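# Twist out and remove blender lid's filler cap, place on table

## Task

Remove the small filler cap from the blender lid and set it down on the table. The cap is locked into the lid and only comes free after being rotated counter-clockwise to its stop, after which it can be lifted. At the end the jar must be standing on its base, the result must hold without the robot supporting anything, and the hand must have released everything and moved away.

## Robot and tools

Robot: one arm with six joints ending in a five-fingered right hand. Joint ranges (rad): shoulder pan -3.142 to 3.142, shoulder lift -6.283 to 6.283, elbow 0.000 to 3.142, wrists 1-3 each -6.283 to 6.283. Load limits (N m): pan 310, lift 310, elbow 141, each wrist 50.7; held weight counts.

Frames. Scene frame: origin on the table top under the arm base, +z up, +y to the left when facing along +x. The base may be tilted. The hand point sits 0.05 m in front of the palm, where index pad meets thumb tip in a pinch. Its axes: +z along straightened fingers (which extend 0.06-0.07 m past it), +y out of the palm, +x across the palm toward the little finger. Across the palm the hand spans 0.08 m on the little-finger side; on the thumb side 0.02 m with the thumb in front of the palm, otherwise up to 0.09 m. A wrist bracket on the little-finger side protrudes 0.03 m beyond the point along +y and 0.11 m across the palm; it can collide. Rotating the hand, especially about x or y, shifts the point slightly.

Row format (both tools): 14 numbers, each in [-1, 1], in this order: dx, dy, dz, rx, ry, rz, thumb_turn, thumb_bend, index, middle, ring, little, force_limit, speed. The first six are an offset of the hand point from its measured pose at the start of the action (for a call's first action, the last reported pose in this scene), expressed in the hand point's own axes; 1.0 = 0.6 m or 180 degrees; rx, ry, rz form one rotation vector. Every row in an action is measured from that same start, not from the previous row. Hand numbers are absolute targets: thumb_turn -1 beside palm, +1 in front of palm; thumb_bend and the four fingers -1 straight, +1 fully curled. A pinch is roughly thumb_turn +0.57, thumb_bend +0.75, index +0.22. force_limit maps linearly from about 0 N (-1) to 10 N (+1) at the fingertip, 15 N for the two thumb motors; it only stops closing. speed maps from near zero (-1) to full (+1); full speed covers a finger's travel in 0.6 s. Use speed -0.9 or lower for a gentle grip. The whole hand can wrap objects 0.035-0.08 m wide with the thumb turned in first.

execute_actions(actions): a list of actions; each action is a table of up to 15 rows, one row per 1/30 s step; a shorter table repeats its last row to fill 15 steps. Each action lasts 0.5 s. An empty list just returns state and images. Each step the commanded pose is clipped to within 100 mm and 16 degrees of the measured pose, so large offsets need several actions; motion lags commands by about 0.17 s.

move(target, speed, stop_force, blocking): target is one 14-number row as above, offset from the pose in the last result showing one. The hand point follows a straight path, 0.5-10 s long, turning the short way. speed in m/s, 0.002-0.5, default 0.25 (rotation capped at twice that in rad/s). It does not avoid obstacles. The arm is stiff: aiming even slightly past a firm contact can fault. stop_force (N, 13-80, only after 0.2 s of scene time, not with blocking=false) ends the path when the wrist sensor reads that much added push along the line to target; use it with very slow speed when aiming past a contact, don't rely on it during rotations, and omit it when moving away from a surface. blocking=false returns after 0.5 s; then use wait or stop before further commands. The result adds a move: line with the ending (done, contact, held, off_target, moving, fault) and limits (paced = pose clipped; held = some steps blocked).

wait(seconds 0-10) lets time run holding the last command. stop brakes a running move. zoom_image(camera, region [x0,y0,x1,y1], at most 504x504 px) enlarges part of cam_head_left, cam_head_right or cam_wrist (all 504x504). show_instructions shows the reference image. finished_scene(scene) ends scene 1 or 2 irreversibly and reports success.

Results: end_effector_position (m) and end_effector_quat_wxyz in the scene frame, velocities, Hand target, step readings (HELD = row held back), Wrist force/torque in the hand axes (offset up to about 5.5 N, noise up to 3.4 N, saturates near 100 N; "no reading" is fine). hand_measured, hand_stopped_by (moving, target, force, stalled, fault) and hand_load_n (positive = finger pushed open) follow the motor order; loads dropping to about 0 mean the grip was lost. A motor only restarts when its target changes by at least 0.01; to squeeze harder, raise force_limit and send a target further closed. "pose unreachable" means the clearance check altered the command. Camera calibration lines are provided in results when they change.

Avoid: contact torque at a load limit or 150 N external force causes a 10 s stop; motor heat above 85 °C brakes the arm. Hard hits, drops, slips and pushing anything off the table hurt or fail the task. Strategy: grip the cap, twist counter-clockwise (seen from above) to its stop, lift, place it on the table, keep the jar upright, open the hand and withdraw before finishing.

Each tool is called after "Request:" by a JSON object that holds its "api" and its "payload", one argument or row to a line.

Reference images:

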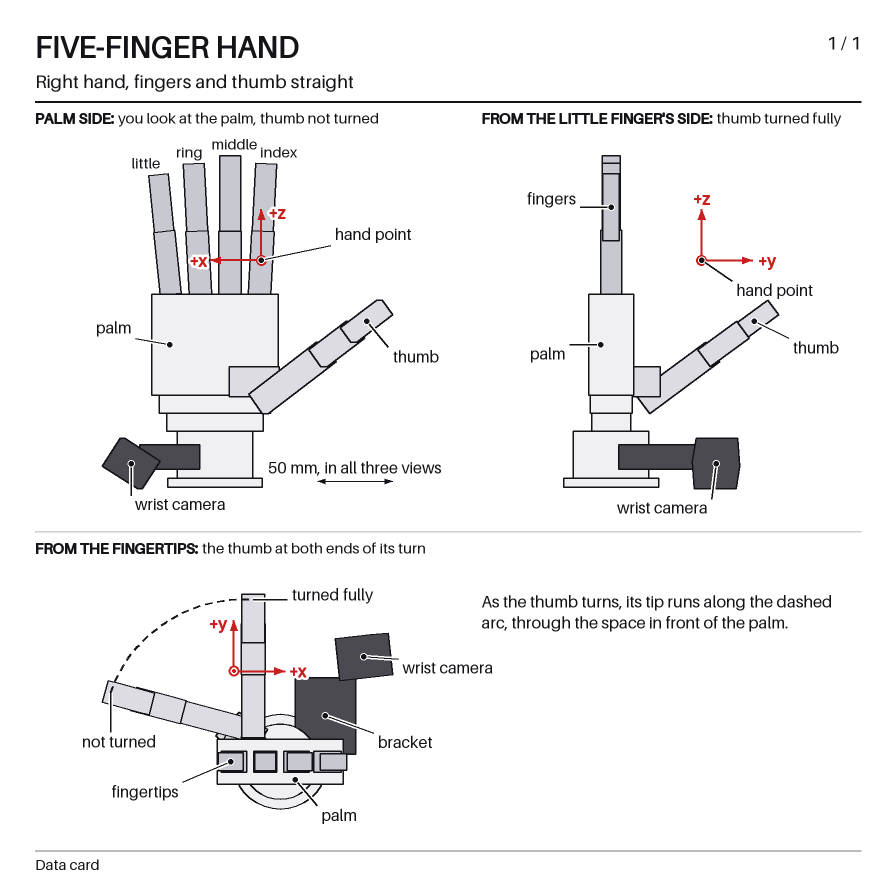

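## Session

Request:
{"api": "execute_actions", "payload": {
  "actions": []
}}

Scene clock: 0.00 s.
end_effector_position=(+1.0622, -0.0806, +0.1780) hand_measured=(-1.000, -1.000, -1.000, -1.000, -1.000, -1.000) hand_load_n=(+0.0, +0.0, +0.0, +0.0, +0.0, +0.0) hand_stopped_by=(target, target, target, target, target, target) hand_force_limit=0.00 hand_speed=-0.80 end_effector_quat_wxyz=(-0.544, +0.697, -0.343, +0.317) end_effector_velocity=(+0.000, -0.000, +0.000) end_effector_angular_velocity=(-0.000, -0.000, -0.001)
Joint positions: [-0.446 -0.827  1.274 -0.048  0.56  -3.563]
Joint velocities: [ 0.     0.    -0.001 -0.     0.001  0.   ]
Motor temperatures (°C, as the motors report them): [25 22 25 32 29 30]
Wrist force (N, on the end effector, along its own x y z axes, offset not removed): no reading
Wrist torque (N m, same axes, about the end effector's origin, offset not removed): no reading
Hand target: +1.062, -0.081, +0.178; -0.544, +0.697, -0.343, +0.317

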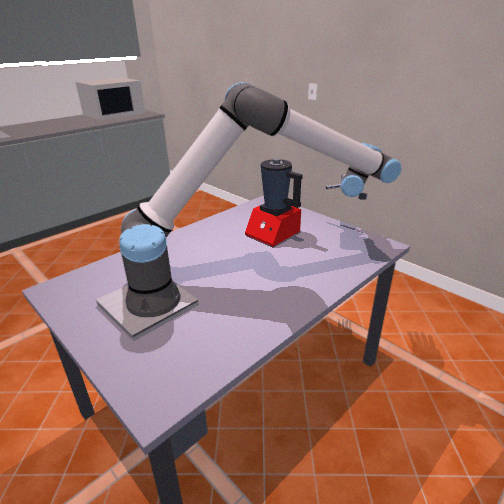

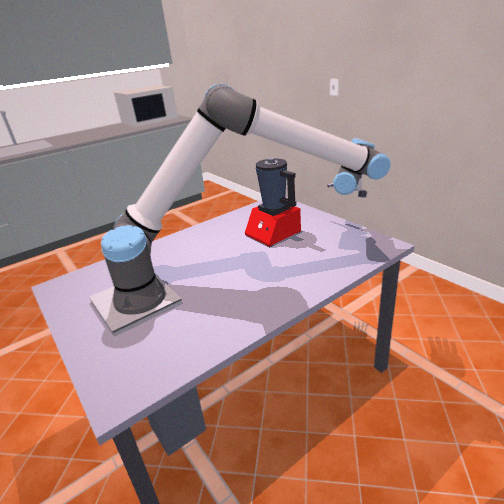

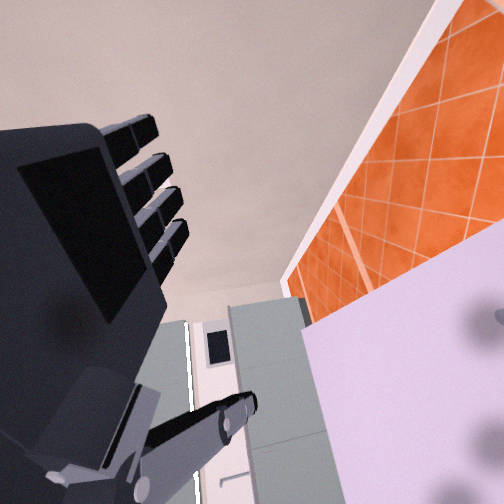

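Request:
{"api": "zoom_image", "payload": {
  "camera": "cam_head_left",
  "region": [240, 145, 320, 225]
}}

Request:
{"api": "zoom_image", "payload": {
  "camera": "cam_head_right",
  "region": [240, 145, 320, 225]
}}

Region (240, 145, 320, 225) of cam_head_left's 504x504 image, scaled by 6.300, with more detail than that image has.

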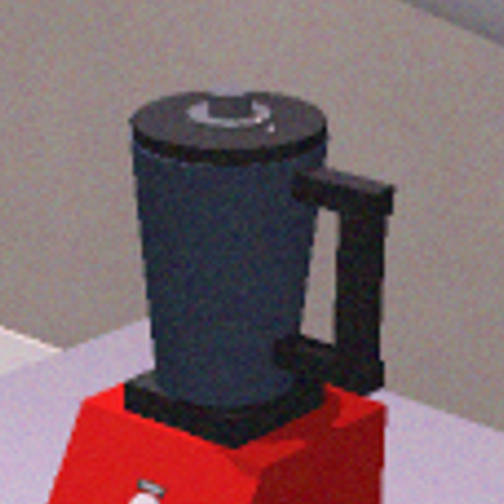

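Region (240, 145, 320, 225) of cam_head_right's 504x504 image, scaled by 6.300, with more detail than that image has.

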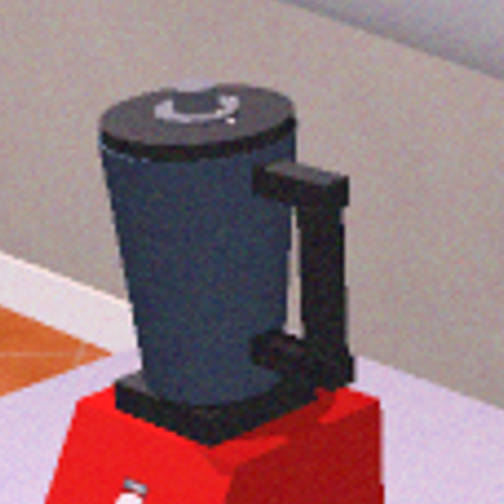

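Request:
{"api": "move", "payload": {
  "target": [0.035,-0.49,-0.2,-0.017,0.244,0.052,0.57,0.2,-0.3,-1,-1,-1,0,0.5],
  "speed": 0.4
}}

Scene clock: 14.47 s.
end_effector_position=(+1.0163, -0.1123, +0.4914) hand_measured=(+0.570, +0.200, -0.300, -1.000, -1.000, -1.000) hand_load_n=(+0.0, +0.0, +0.0, +0.0, +0.0, +0.0) hand_stopped_by=(target, target, target, target, target, target) hand_force_limit=0.00 hand_speed=0.50 end_effector_quat_wxyz=(+0.381, -0.513, +0.584, -0.501) end_effector_velocity=(+0.000, -0.001, +0.003) end_effector_angular_velocity=(-0.001, +0.001, -0.008)
Joint positions: [-0.324 -1.23   1.326  0.109  1.434 -3.245]
Joint velocities: [ 0.002  0.    -0.005  0.006  0.01   0.001]
Motor temperatures (°C, as the motors report them): [25 22 25 32 29 30]
Wrist force (N, on the end effector, along its own x y z axes, offset not removed): [1.6 -2.5 1.7]
Wrist torque (N m, same axes, about the end effector's origin, offset not removed): [-0.77 -0.36 0.19]
Hand target: +1.016, -0.112, +0.491; +0.381, -0.513, +0.584, -0.501
Off the commanded pose: 0.001 m, 0 deg.
move: done
camera_calibration (this result's frames):
cam_wrist: T_world_to_cam=[[-0.204292, 0.0797552, -0.975656, 0.697846], [-0.330676, 0.932466, 0.145465, 0.369088], [0.921367, 0.352343, -0.164122, -0.685932], [0, 0, 0, 1]] pos_world=[0.896608, -0.158136, 0.514592]

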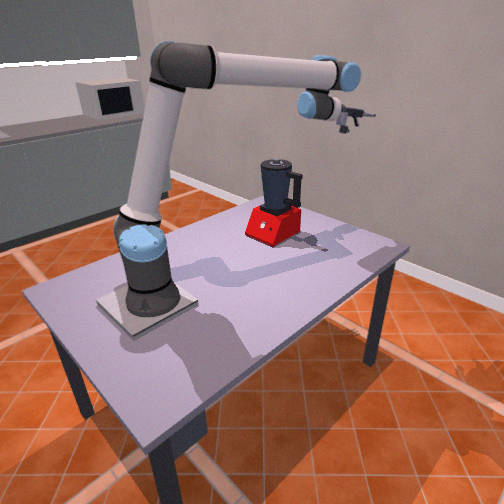

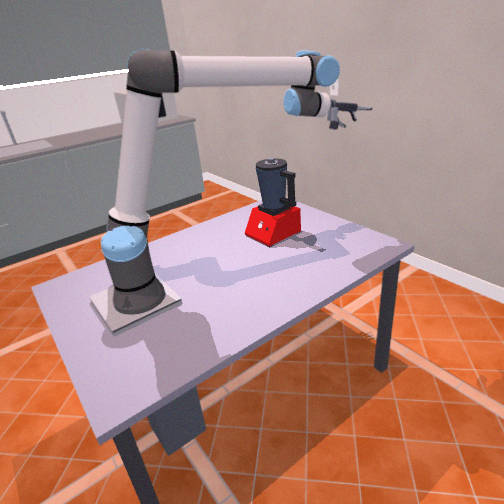

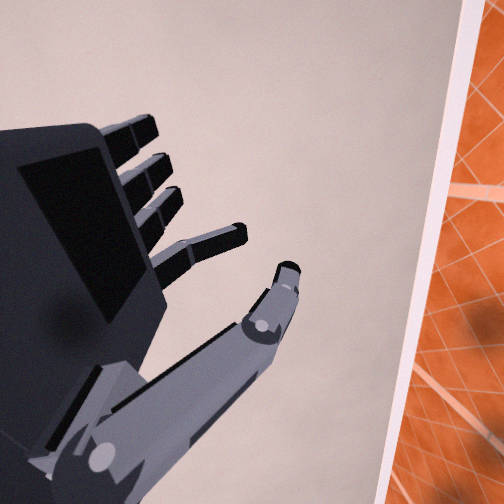

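Request:
{"api": "move", "payload": {
  "target": [-0.115,0.147,-0.573,-0.2,0,0.02,0.57,0.2,-0.3,-1,-1,-1,0,0.5],
  "speed": 0.4
}}

Request:
{"api": "zoom_image", "payload": {
  "camera": "cam_head_right",
  "region": [210, 80, 320, 190]
}}

Scene clock: 20.13 s.
end_effector_position=(+0.6806, +0.0198, +0.4725) hand_measured=(+0.570, +0.200, -0.300, -1.000, -1.000, -1.000) hand_load_n=(+0.0, +0.0, +0.0, +0.0, +0.0, +0.0) hand_stopped_by=(target, target, target, target, target, target) hand_force_limit=0.00 hand_speed=0.50 end_effector_quat_wxyz=(+0.220, -0.587, +0.725, -0.284) end_effector_velocity=(-0.003, +0.000, -0.001) end_effector_angular_velocity=(-0.000, +0.004, -0.001)
Joint positions: [-0.264 -1.523  1.565  0.789  1.54  -3.202]
Joint velocities: [ 0.    -0.002  0.003  0.003  0.001 -0.   ]
Motor temperatures (°C, as the motors report them): [25 22 25 32 29 30]
Wrist force (N, on the end effector, along its own x y z axes, offset not removed): [0.6 -4.1 0.6]
Wrist torque (N m, same axes, about the end effector's origin, offset not removed): [-0.79 -0.12 0.09]
Hand target: +0.680, +0.020, +0.472; +0.220, -0.587, +0.726, -0.283
Off the commanded pose: 0.001 m, 0 deg.
move: done
camera_calibration (this result's frames):
cam_wrist: T_world_to_cam=[[-0.705735, 0.254859, -0.661048, 0.789445], [-0.0943824, 0.890919, 0.444246, -0.163481], [0.702161, 0.375911, -0.604699, -0.0694356], [0, 0, 0, 1]] pos_world=[0.590464, -0.0294477, 0.5525]

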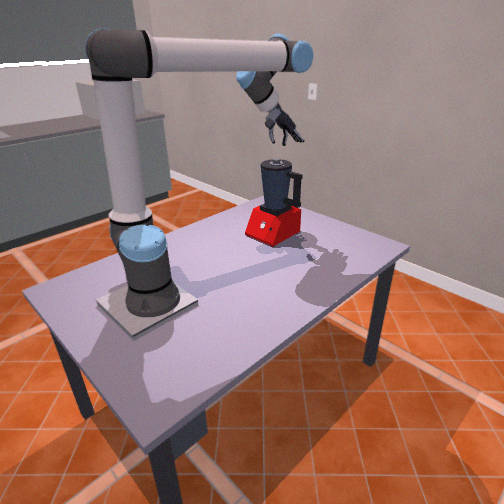

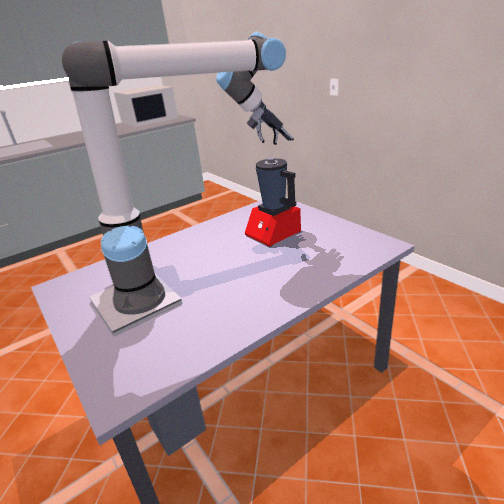

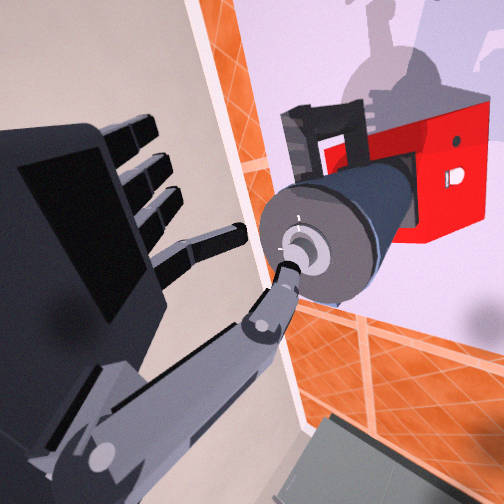

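Region (210, 80, 320, 190) of cam_head_right's 504x504 image, scaled by 4.582, with more detail than that image has.

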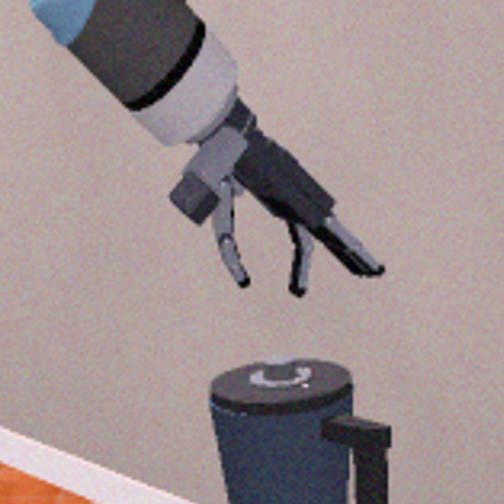

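Request:
{"api": "move", "payload": {
  "target": [-0.16,-0.008,0.143,-0.003,0.13,0.144,0.57,0.2,-0.3,-1,-1,-1,0,0.5]
}}

Request:
{"api": "zoom_image", "payload": {
  "camera": "cam_head_left",
  "region": [235, 105, 315, 185]
}}

Scene clock: 27.87 s.
end_effector_position=(+0.7604, +0.0996, +0.4106) hand_measured=(+0.570, +0.200, -0.300, -1.000, -1.000, -1.000) hand_load_n=(+0.0, +0.0, +0.0, +0.0, +0.0, +0.0) hand_stopped_by=(target, target, target, target, target, target) hand_force_limit=0.00 hand_speed=0.50 end_effector_quat_wxyz=(+0.125, -0.343, +0.868, -0.336) end_effector_velocity=(+0.001, +0.001, -0.001) end_effector_angular_velocity=(-0.000, +0.003, -0.014)
Joint positions: [ 0.029 -1.265  1.4    0.894  2.103 -2.461]
Joint velocities: [ 0.004  0.008 -0.008  0.012  0.01   0.018]
Motor temperatures (°C, as the motors report them): [25 22 25 32 29 30]
Wrist force (N, on the end effector, along its own x y z axes, offset not removed): [-4.0 -2.1 1.9]
Wrist torque (N m, same axes, about the end effector's origin, offset not removed): [-0.55 0.33 -0.20]
Hand target: +0.761, +0.100, +0.410; +0.124, -0.343, +0.869, -0.336
Off the commanded pose: 0.000 m, 0 deg.
move: done
camera_calibration (this result's frames):
cam_wrist: T_world_to_cam=[[-0.434354, 0.613273, -0.659722, 0.541922], [0.432096, 0.784511, 0.444788, -0.589501], [0.790336, -0.0918678, -0.605747, -0.212857], [0, 0, 0, 1]] pos_world=[0.658335, 0.110569, 0.490783]

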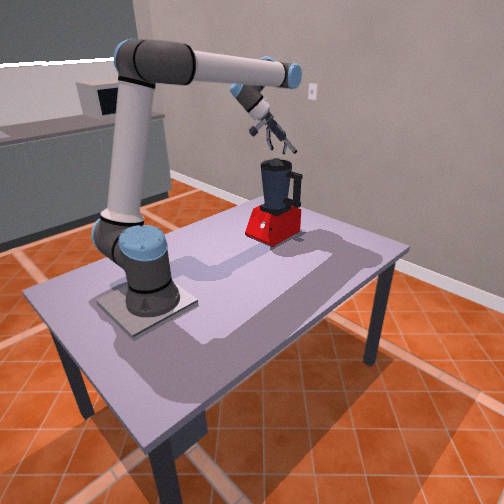

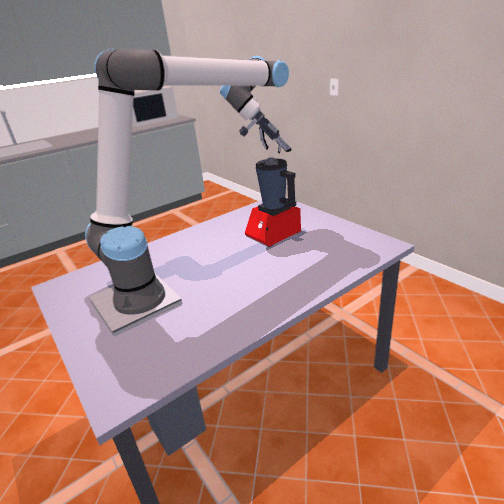

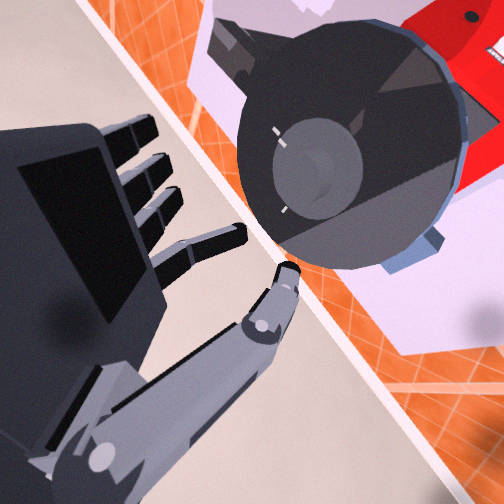

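Region (235, 105, 315, 185) of cam_head_left's 504x504 image, scaled by 6.300, with more detail than that image has.

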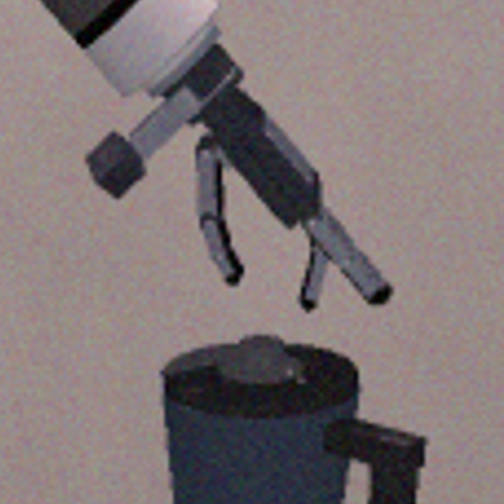

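Request:
{"api": "move", "payload": {
  "target": [0.063,0.028,0,0.067,0,0,0.57,0.2,-0.3,-1,-1,-1,0,0.5],
  "speed": 0.15
}}

Request:
{"api": "zoom_image", "payload": {
  "camera": "cam_head_left",
  "region": [245, 125, 305, 185]
}}

Scene clock: 34.93 s.
end_effector_position=(+0.7242, +0.0831, +0.4000) hand_measured=(+0.570, +0.200, -0.300, -1.000, -1.000, -1.000) hand_load_n=(+0.0, +0.0, +0.0, +0.0, +0.0, +0.0) hand_stopped_by=(target, target, target, target, target, target) hand_force_limit=0.00 hand_speed=0.50 end_effector_quat_wxyz=(+0.160, -0.328, +0.829, -0.425) end_effector_velocity=(-0.002, -0.001, -0.001) end_effector_angular_velocity=(-0.009, -0.009, +0.001)
Joint positions: [ 0.061 -1.379  1.591  0.63   2.247 -2.547]
Joint velocities: [ 0.001 -0.006  0.011 -0.018  0.007 -0.008]
Motor temperatures (°C, as the motors report them): [25 22 25 32 29 30]
Wrist force (N, on the end effector, along its own x y z axes, offset not removed): [-0.5 -2.9 0.8]
Wrist torque (N m, same axes, about the end effector's origin, offset not removed): [-0.66 0.08 0.12]
Hand target: +0.724, +0.083, +0.400; +0.160, -0.328, +0.828, -0.425
Off the commanded pose: 0.000 m, 0 deg.
move: done
camera_calibration (this result's frames):
cam_wrist: T_world_to_cam=[[-0.331827, 0.499693, -0.800123, 0.520715], [0.371427, 0.848876, 0.376102, -0.490132], [0.867141, -0.172386, -0.467279, -0.296498], [0, 0, 0, 1]] pos_world=[0.611941, 0.104751, 0.462429]

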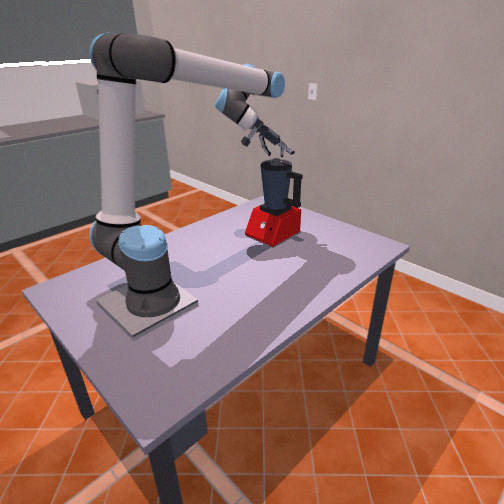

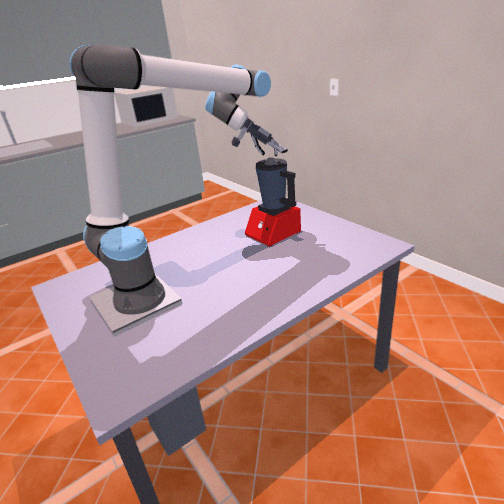

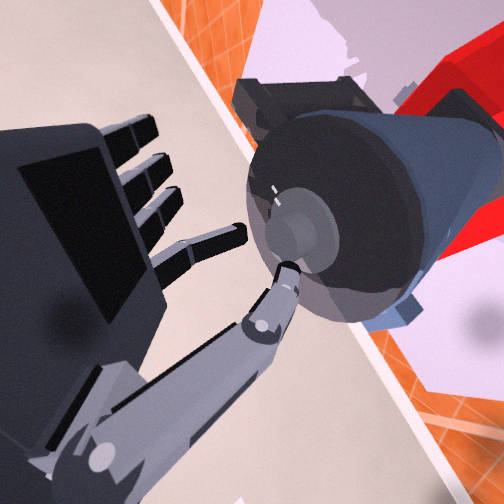

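Region (245, 125, 305, 185) of cam_head_left's 504x504 image, scaled by 8.400, with more detail than that image has.

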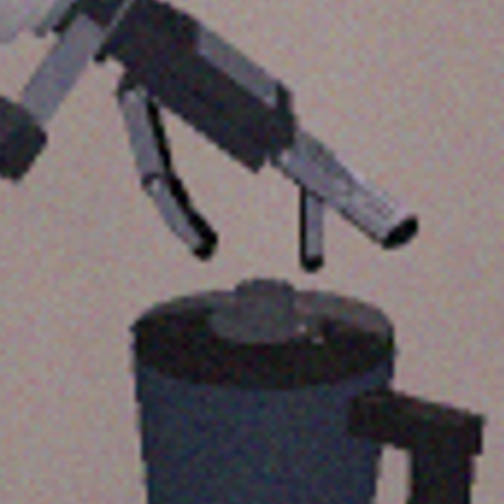

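Request:
{"api": "move", "payload": {
  "target": [0,0.026,0.03,0.025,0,0,0.57,0.2,-0.3,-1,-1,-1,0,0.5],
  "speed": 0.04
}}

Request:
{"api": "zoom_image", "payload": {
  "camera": "cam_head_left",
  "region": [245, 125, 305, 185]
}}

Scene clock: 39.23 s.
end_effector_position=(+0.7275, +0.0789, +0.3771) hand_measured=(+0.570, +0.200, -0.300, -1.000, -1.000, -1.000) hand_load_n=(+0.0, +0.0, +0.0, +0.0, +0.0, +0.0) hand_stopped_by=(target, target, target, target, target, target) hand_force_limit=0.00 hand_speed=0.50 end_effector_quat_wxyz=(+0.172, -0.322, +0.811, -0.456) end_effector_velocity=(+0.000, -0.000, -0.003) end_effector_angular_velocity=(-0.005, -0.006, +0.001)
Joint positions: [ 0.073 -1.384  1.653  0.496  2.298 -2.591]
Joint velocities: [ 0.001 -0.001  0.007 -0.015  0.004 -0.005]
Motor temperatures (°C, as the motors report them): [25 22 25 32 29 30]
Wrist force (N, on the end effector, along its own x y z axes, offset not removed): [-1.9 -1.3 0.0]
Wrist torque (N m, same axes, about the end effector's origin, offset not removed): [-0.37 0.32 0.04]
Hand target: +0.728, +0.079, +0.377; +0.172, -0.322, +0.811, -0.457
Off the commanded pose: 0.000 m, 0 deg.
move: done
camera_calibration (this result's frames):
cam_wrist: T_world_to_cam=[[-0.288979, 0.452497, -0.843646, 0.494504], [0.351512, 0.869842, 0.346141, -0.455113], [0.890466, -0.196524, -0.410424, -0.347326], [0, 0, 0, 1]] pos_world=[0.612162, 0.103857, 0.432168]

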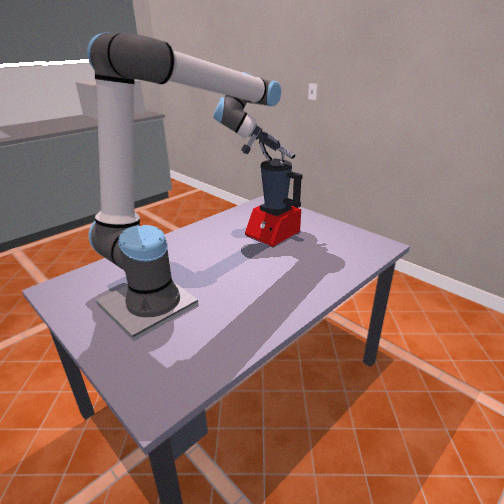

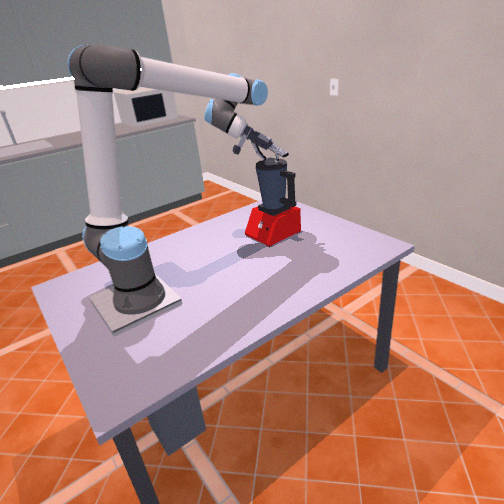

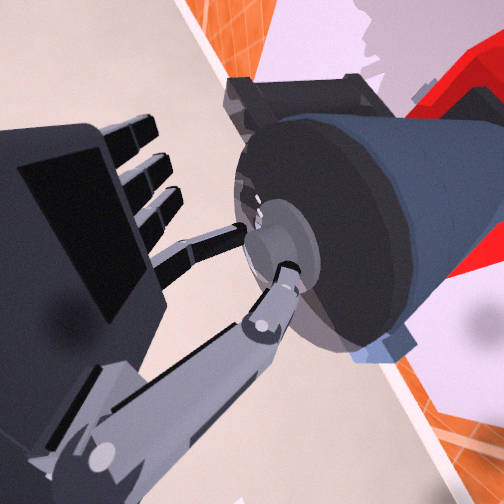

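Region (245, 125, 305, 185) of cam_head_left's 504x504 image, scaled by 8.400, with more detail than that image has.

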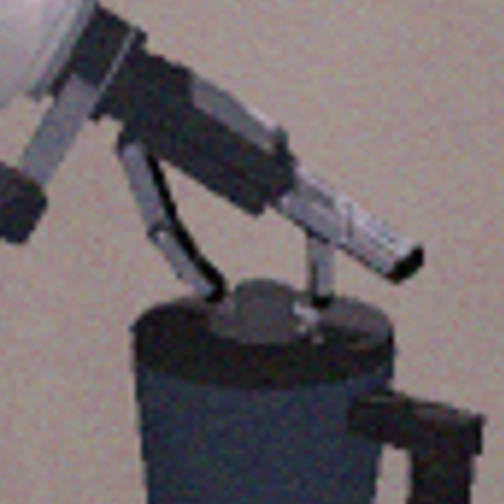

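Request:
{"api": "execute_actions", "payload": {
  "actions": [
    [[0,0.0065,0.0117,0,0,0,0.57,0.2,-0.2,-1,-1,-1,0.3,-0.6]],
    [[0,0,0,0,0,0,0.57,0.5,0.2,-1,-1,-1,0.4,-0.8]],
    [[0,0,0,0,0,0,0.57,0.5,0.2,-1,-1,-1,0.4,-0.8]]
  ]
}}

Request:
{"api": "zoom_image", "payload": {
  "camera": "cam_head_left",
  "region": [245, 125, 305, 185]
}}

Scene clock: 43.90 s.
end_effector_position=(+0.7301, +0.0760, +0.3705) hand_measured=(+0.570, +0.266, -0.182, -1.000, -1.000, -1.000) hand_load_n=(+0.0, +9.5, +8.0, +0.0, +0.0, +0.0) hand_stopped_by=(target, force, force, target, target, target) hand_force_limit=0.40 hand_speed=-0.80 end_effector_quat_wxyz=(+0.172, -0.322, +0.811, -0.456) end_effector_velocity=(-0.000, -0.000, -0.000) end_effector_angular_velocity=(-0.000, +0.000, -0.000)
Joint positions: [ 0.068 -1.38   1.659  0.481  2.294 -2.596]
Joint velocities: [ 0. -0.  0.  0.  0.  0.]
Motor temperatures (°C, as the motors report them): [25 22 25 32 29 30]
Wrist force (N, on the end effector, along its own x y z axes, offset not removed): [-2.7 -22.7 -17.7]
Wrist torque (N m, same axes, about the end effector's origin, offset not removed): [0.72 0.35 0.04]
Hand target: +0.730, +0.076, +0.370; +0.172, -0.322, +0.811, -0.456
Off the commanded pose: 0.000 m, 0 deg.
Step readings (end_effector_position; steps 1 to 15: 1st action; 16 to 30: 2nd action; 31 to 45: 3rd action):
0: (+0.7276, +0.0789, +0.3769)
1: (+0.7276, +0.0788, +0.3767)
2: (+0.7280, +0.0784, +0.3757)
4: (+0.7288, +0.0774, +0.3733)
8: (+0.7297, +0.0765, +0.3711)
15: (+0.7301, +0.0761, +0.3705)
16: (+0.7301, +0.0760, +0.3705)
17: (+0.7301, +0.0760, +0.3704)
19: (+0.7301, +0.0760, +0.3705)
23: (+0.7301, +0.0760, +0.3705)
30: (+0.7301, +0.0760, +0.3705)
31: (+0.7301, +0.0760, +0.3705)
32: (+0.7301, +0.0760, +0.3705)
34: (+0.7301, +0.0760, +0.3705)
38: (+0.7301, +0.0760, +0.3705)
45: end_effector_position above
camera_calibration (this result's frames):
cam_wrist: T_world_to_cam=[[-0.288596, 0.452461, -0.843796, 0.490718], [0.35134, 0.86986, 0.346272, -0.451128], [0.890659, -0.196526, -0.410005, -0.35323], [0, 0, 0, 1]] pos_world=[0.614726, 0.100968, 0.425453]

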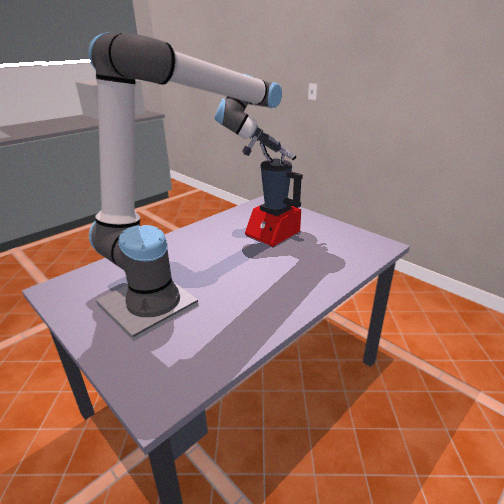

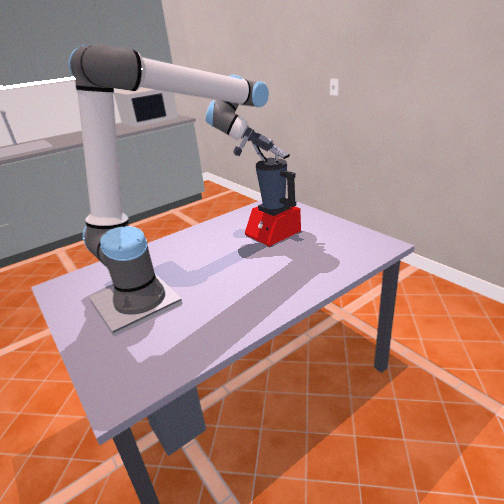

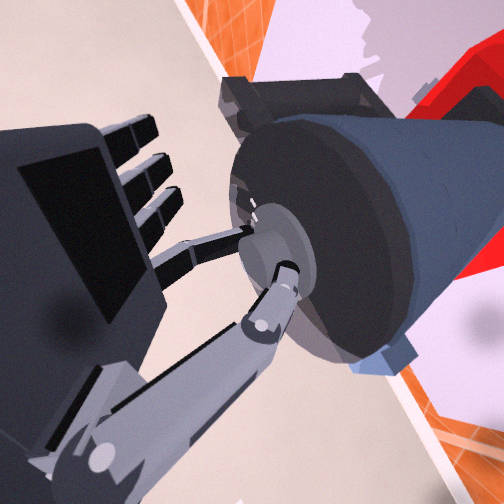

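Region (245, 125, 305, 185) of cam_head_left's 504x504 image, scaled by 8.400, with more detail than that image has.

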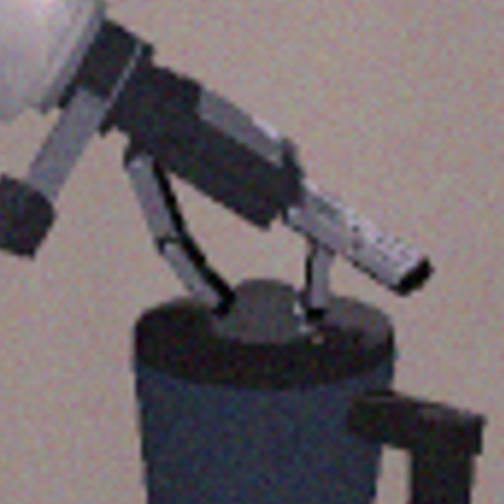

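Index is pressing on the flange; raise 4 mm and close.

Request:
{"api": "execute_actions", "payload": {
  "actions": [
    [[0,-0.0057,-0.0035,0,0,0,0.57,0.5,0.2,-1,-1,-1,0.4,-0.8]],
    [[0,0,0,0,0,0,0.57,0.5,0.3,-1,-1,-1,1,-0.8]],
    [[0,0,0,0,0,0,0.57,0.5,0.3,-1,-1,-1,1,-0.8]],
    [[0,0,0,0,0,0,0.57,0.55,0.3,-1,-1,-1,0.4,-0.8]]
  ]
}}

Scene clock: 49.07 s.
end_effector_position=(+0.7302, +0.0760, +0.3743) hand_measured=(+0.570, +0.302, -0.112, -1.000, -1.000, -1.000) hand_load_n=(-0.5, +10.5, +13.0, +0.0, +0.0, +0.0) hand_stopped_by=(target, force, force, target, target, target) hand_force_limit=0.40 hand_speed=-0.80 end_effector_quat_wxyz=(+0.172, -0.322, +0.811, -0.456) end_effector_velocity=(+0.001, +0.000, +0.001) end_effector_angular_velocity=(+0.000, -0.001, +0.000)
Joint positions: [ 0.068 -1.381  1.654  0.488  2.294 -2.596]
Joint velocities: [-0.     0.    -0.002  0.    -0.    -0.   ]
Motor temperatures (°C, as the motors report them): [25 22 25 32 29 30]
Wrist force (N, on the end effector, along its own x y z axes, offset not removed): [-3.8 -1.3 0.6]
Wrist torque (N m, same axes, about the end effector's origin, offset not removed): [-0.48 0.32 -0.10]
Hand target: +0.730, +0.076, +0.374; +0.172, -0.322, +0.811, -0.456
Off the commanded pose: 0.000 m, 0 deg.
Step readings (end_effector_position; steps 1 to 15: 1st action; 16 to 30: 2nd action; 31 to 45: 3rd action; 46 to 60: 4th action):
0: (+0.7301, +0.0760, +0.3705)
1: (+0.7301, +0.0760, +0.3705)
2: (+0.7300, +0.0760, +0.3710)
4: (+0.7300, +0.0760, +0.3722)
8: (+0.7301, +0.0760, +0.3736)
15: (+0.7302, +0.0760, +0.3743)
16: (+0.7302, +0.0760, +0.3743)
17: (+0.7302, +0.0760, +0.3743)
19: (+0.7302, +0.0760, +0.3743)
23: (+0.7302, +0.0760, +0.3743)
30: (+0.7302, +0.0760, +0.3743)
31: (+0.7302, +0.0760, +0.3743)
32: (+0.7302, +0.0760, +0.3743)
34: (+0.7302, +0.0760, +0.3743)
38: (+0.7302, +0.0760, +0.3743)
45: (+0.7302, +0.0760, +0.3743)
46: (+0.7302, +0.0760, +0.3743)
47: (+0.7302, +0.0760, +0.3743)
49: (+0.7302, +0.0760, +0.3743)
53: (+0.7302, +0.0760, +0.3743)
60: end_effector_position above
camera_calibration (this result's frames):
cam_wrist: T_world_to_cam=[[-0.288778, 0.452478, -0.843724, 0.494106], [0.351361, 0.869865, 0.346238, -0.452492], [0.890591, -0.196466, -0.410181, -0.351602], [0, 0, 0, 1]] pos_world=[0.614809, 0.100956, 0.429338]

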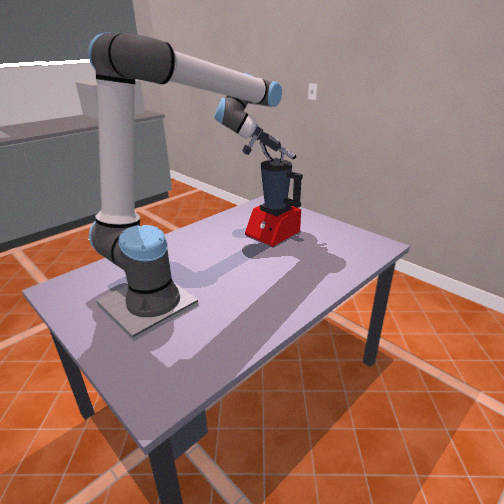

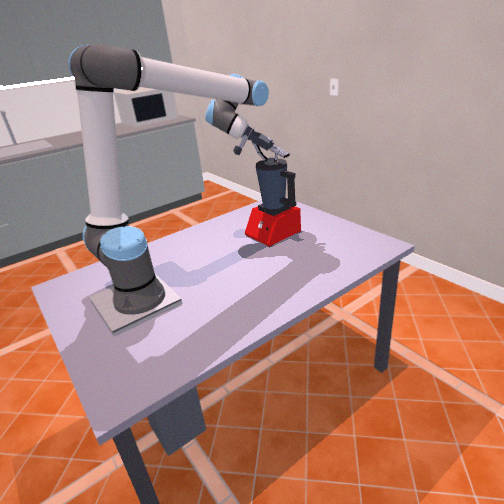

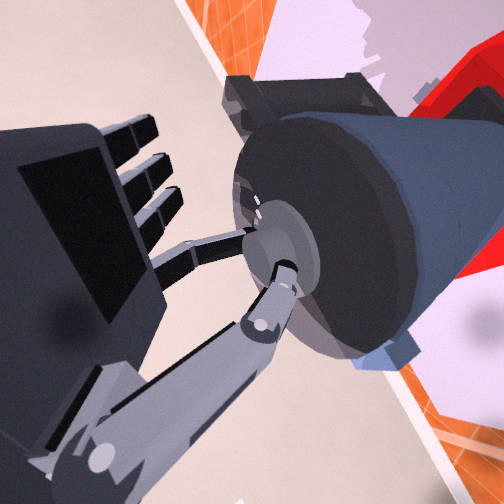

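Request:
{"api": "move", "payload": {
  "target": [-0.0027,-0.0017,0.0028,0.0025,-0.142,-0.087,0.57,0.55,0.3,-1,-1,-1,0.4,-0.8],
  "speed": 0.12
}}

Scene clock: 54.17 s.
end_effector_position=(+0.7327, +0.0757, +0.3745) hand_measured=(+0.570, +0.300, -0.112, -1.000, -1.000, -1.000) hand_load_n=(+1.0, +10.5, +12.0, +0.0, +0.0, +0.0) hand_stopped_by=(target, force, force, target, target, target) hand_force_limit=0.40 hand_speed=-0.80 end_effector_quat_wxyz=(+0.285, -0.520, +0.701, -0.397) end_effector_velocity=(+0.000, -0.000, +0.000) end_effector_angular_velocity=(-0.000, -0.000, +0.012)
Joint positions: [-0.105 -1.526  1.789  0.288  1.734 -3.063]
Joint velocities: [-0.005 -0.002  0.001 -0.001 -0.014 -0.009]
Motor temperatures (°C, as the motors report them): [25 22 25 32 29 30]
Wrist force (N, on the end effector, along its own x y z axes, offset not removed): [1.6 -5.9 -5.5]
Wrist torque (N m, same axes, about the end effector's origin, offset not removed): [-0.07 0.50 0.13]
Hand target: +0.733, +0.076, +0.374; +0.285, -0.521, +0.700, -0.397
Off the commanded pose: 0.000 m, 0 deg.
move: done
camera_calibration (this result's frames):
cam_wrist: T_world_to_cam=[[-0.474638, 0.247841, -0.844567, 0.647122], [-0.129728, 0.92936, 0.345629, -0.104882], [0.870568, 0.273613, -0.408958, -0.37521], [0, 0, 0, 1]] pos_world=[0.620189, 0.0397525, 0.429343]

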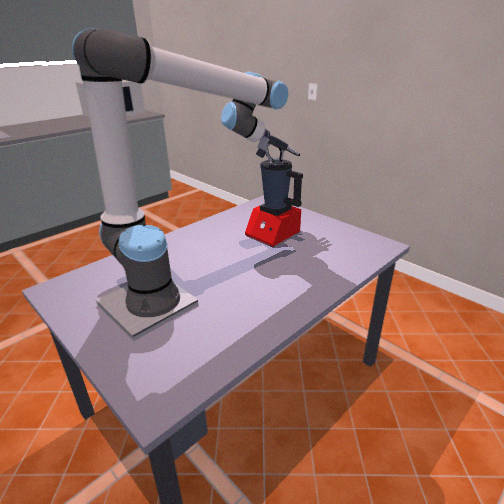

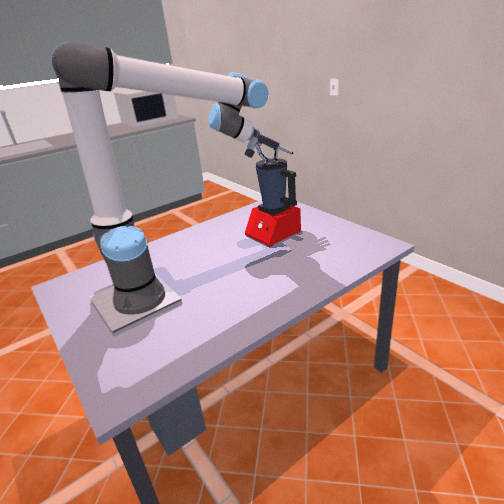

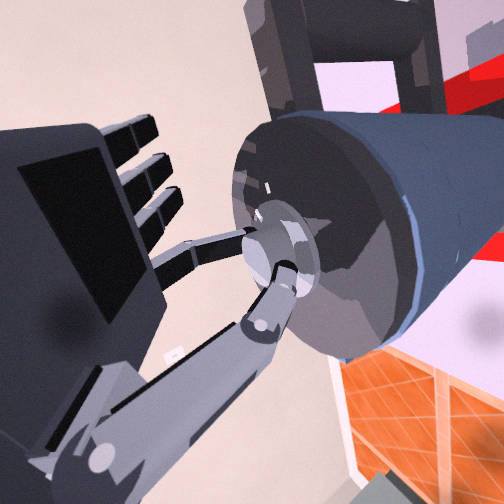

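Turning well.

Request:
{"api": "move", "payload": {
  "target": [-0.002,-0.0022,0.002,0.0025,-0.142,-0.087,0.57,0.55,0.3,-1,-1,-1,0.4,-0.8],
  "speed": 0.15
}}

Request:
{"api": "zoom_image", "payload": {
  "camera": "cam_wrist",
  "region": [210, 160, 350, 300]
}}

Scene clock: 58.23 s.
end_effector_position=(+0.7347, +0.0763, +0.3749) hand_measured=(+0.570, +0.300, -0.112, -1.000, -1.000, -1.000) hand_load_n=(+3.5, +10.0, +11.5, +0.0, +0.0, +0.0) hand_stopped_by=(target, force, force, target, target, target) hand_force_limit=0.40 hand_speed=-0.80 end_effector_quat_wxyz=(-0.378, +0.683, -0.542, +0.311) end_effector_velocity=(+0.000, +0.000, +0.000) end_effector_angular_velocity=(+0.001, +0.001, +0.011)
Joint positions: [-0.292 -1.514  1.781  0.34   1.136 -3.452]
Joint velocities: [-0.003  0.002 -0.003  0.005 -0.012 -0.009]
Motor temperatures (°C, as the motors report them): [25 22 25 32 29 30]
Wrist force (N, on the end effector, along its own x y z axes, offset not removed): [0.8 -10.0 -10.1]
Wrist torque (N m, same axes, about the end effector's origin, offset not removed): [-0.44 0.46 -0.03]
Hand target: +0.735, +0.076, +0.375; -0.378, +0.683, -0.542, +0.310
Off the commanded pose: 0.000 m, 0 deg.
move: done
camera_calibration (this result's frames):
cam_wrist: T_world_to_cam=[[-0.533989, -0.0221437, -0.845201, 0.712716], [-0.576274, 0.74102, 0.34467, 0.237442], [0.618679, 0.671118, -0.408457, -0.222329], [0, 0, 0, 1]] pos_world=[0.654965, -0.0109586, 0.429738]

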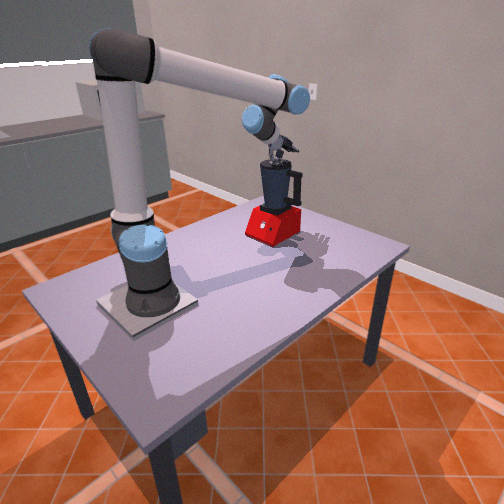

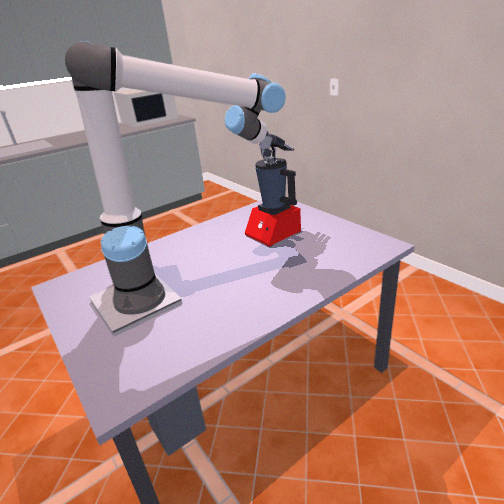

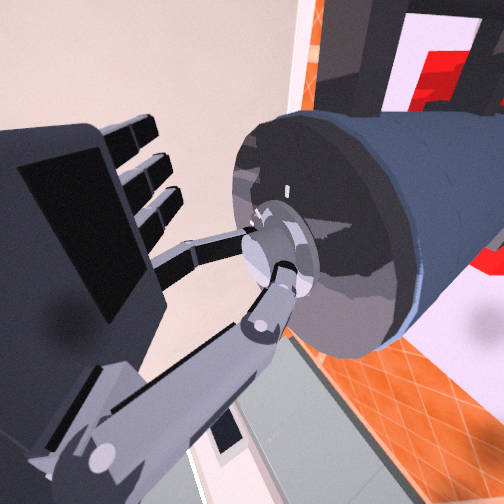

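Region (210, 160, 350, 300) of cam_wrist's 504x504 image, scaled by 3.600, with more detail than that image has.

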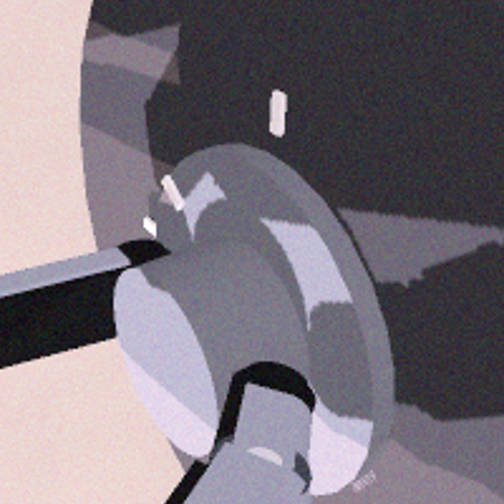

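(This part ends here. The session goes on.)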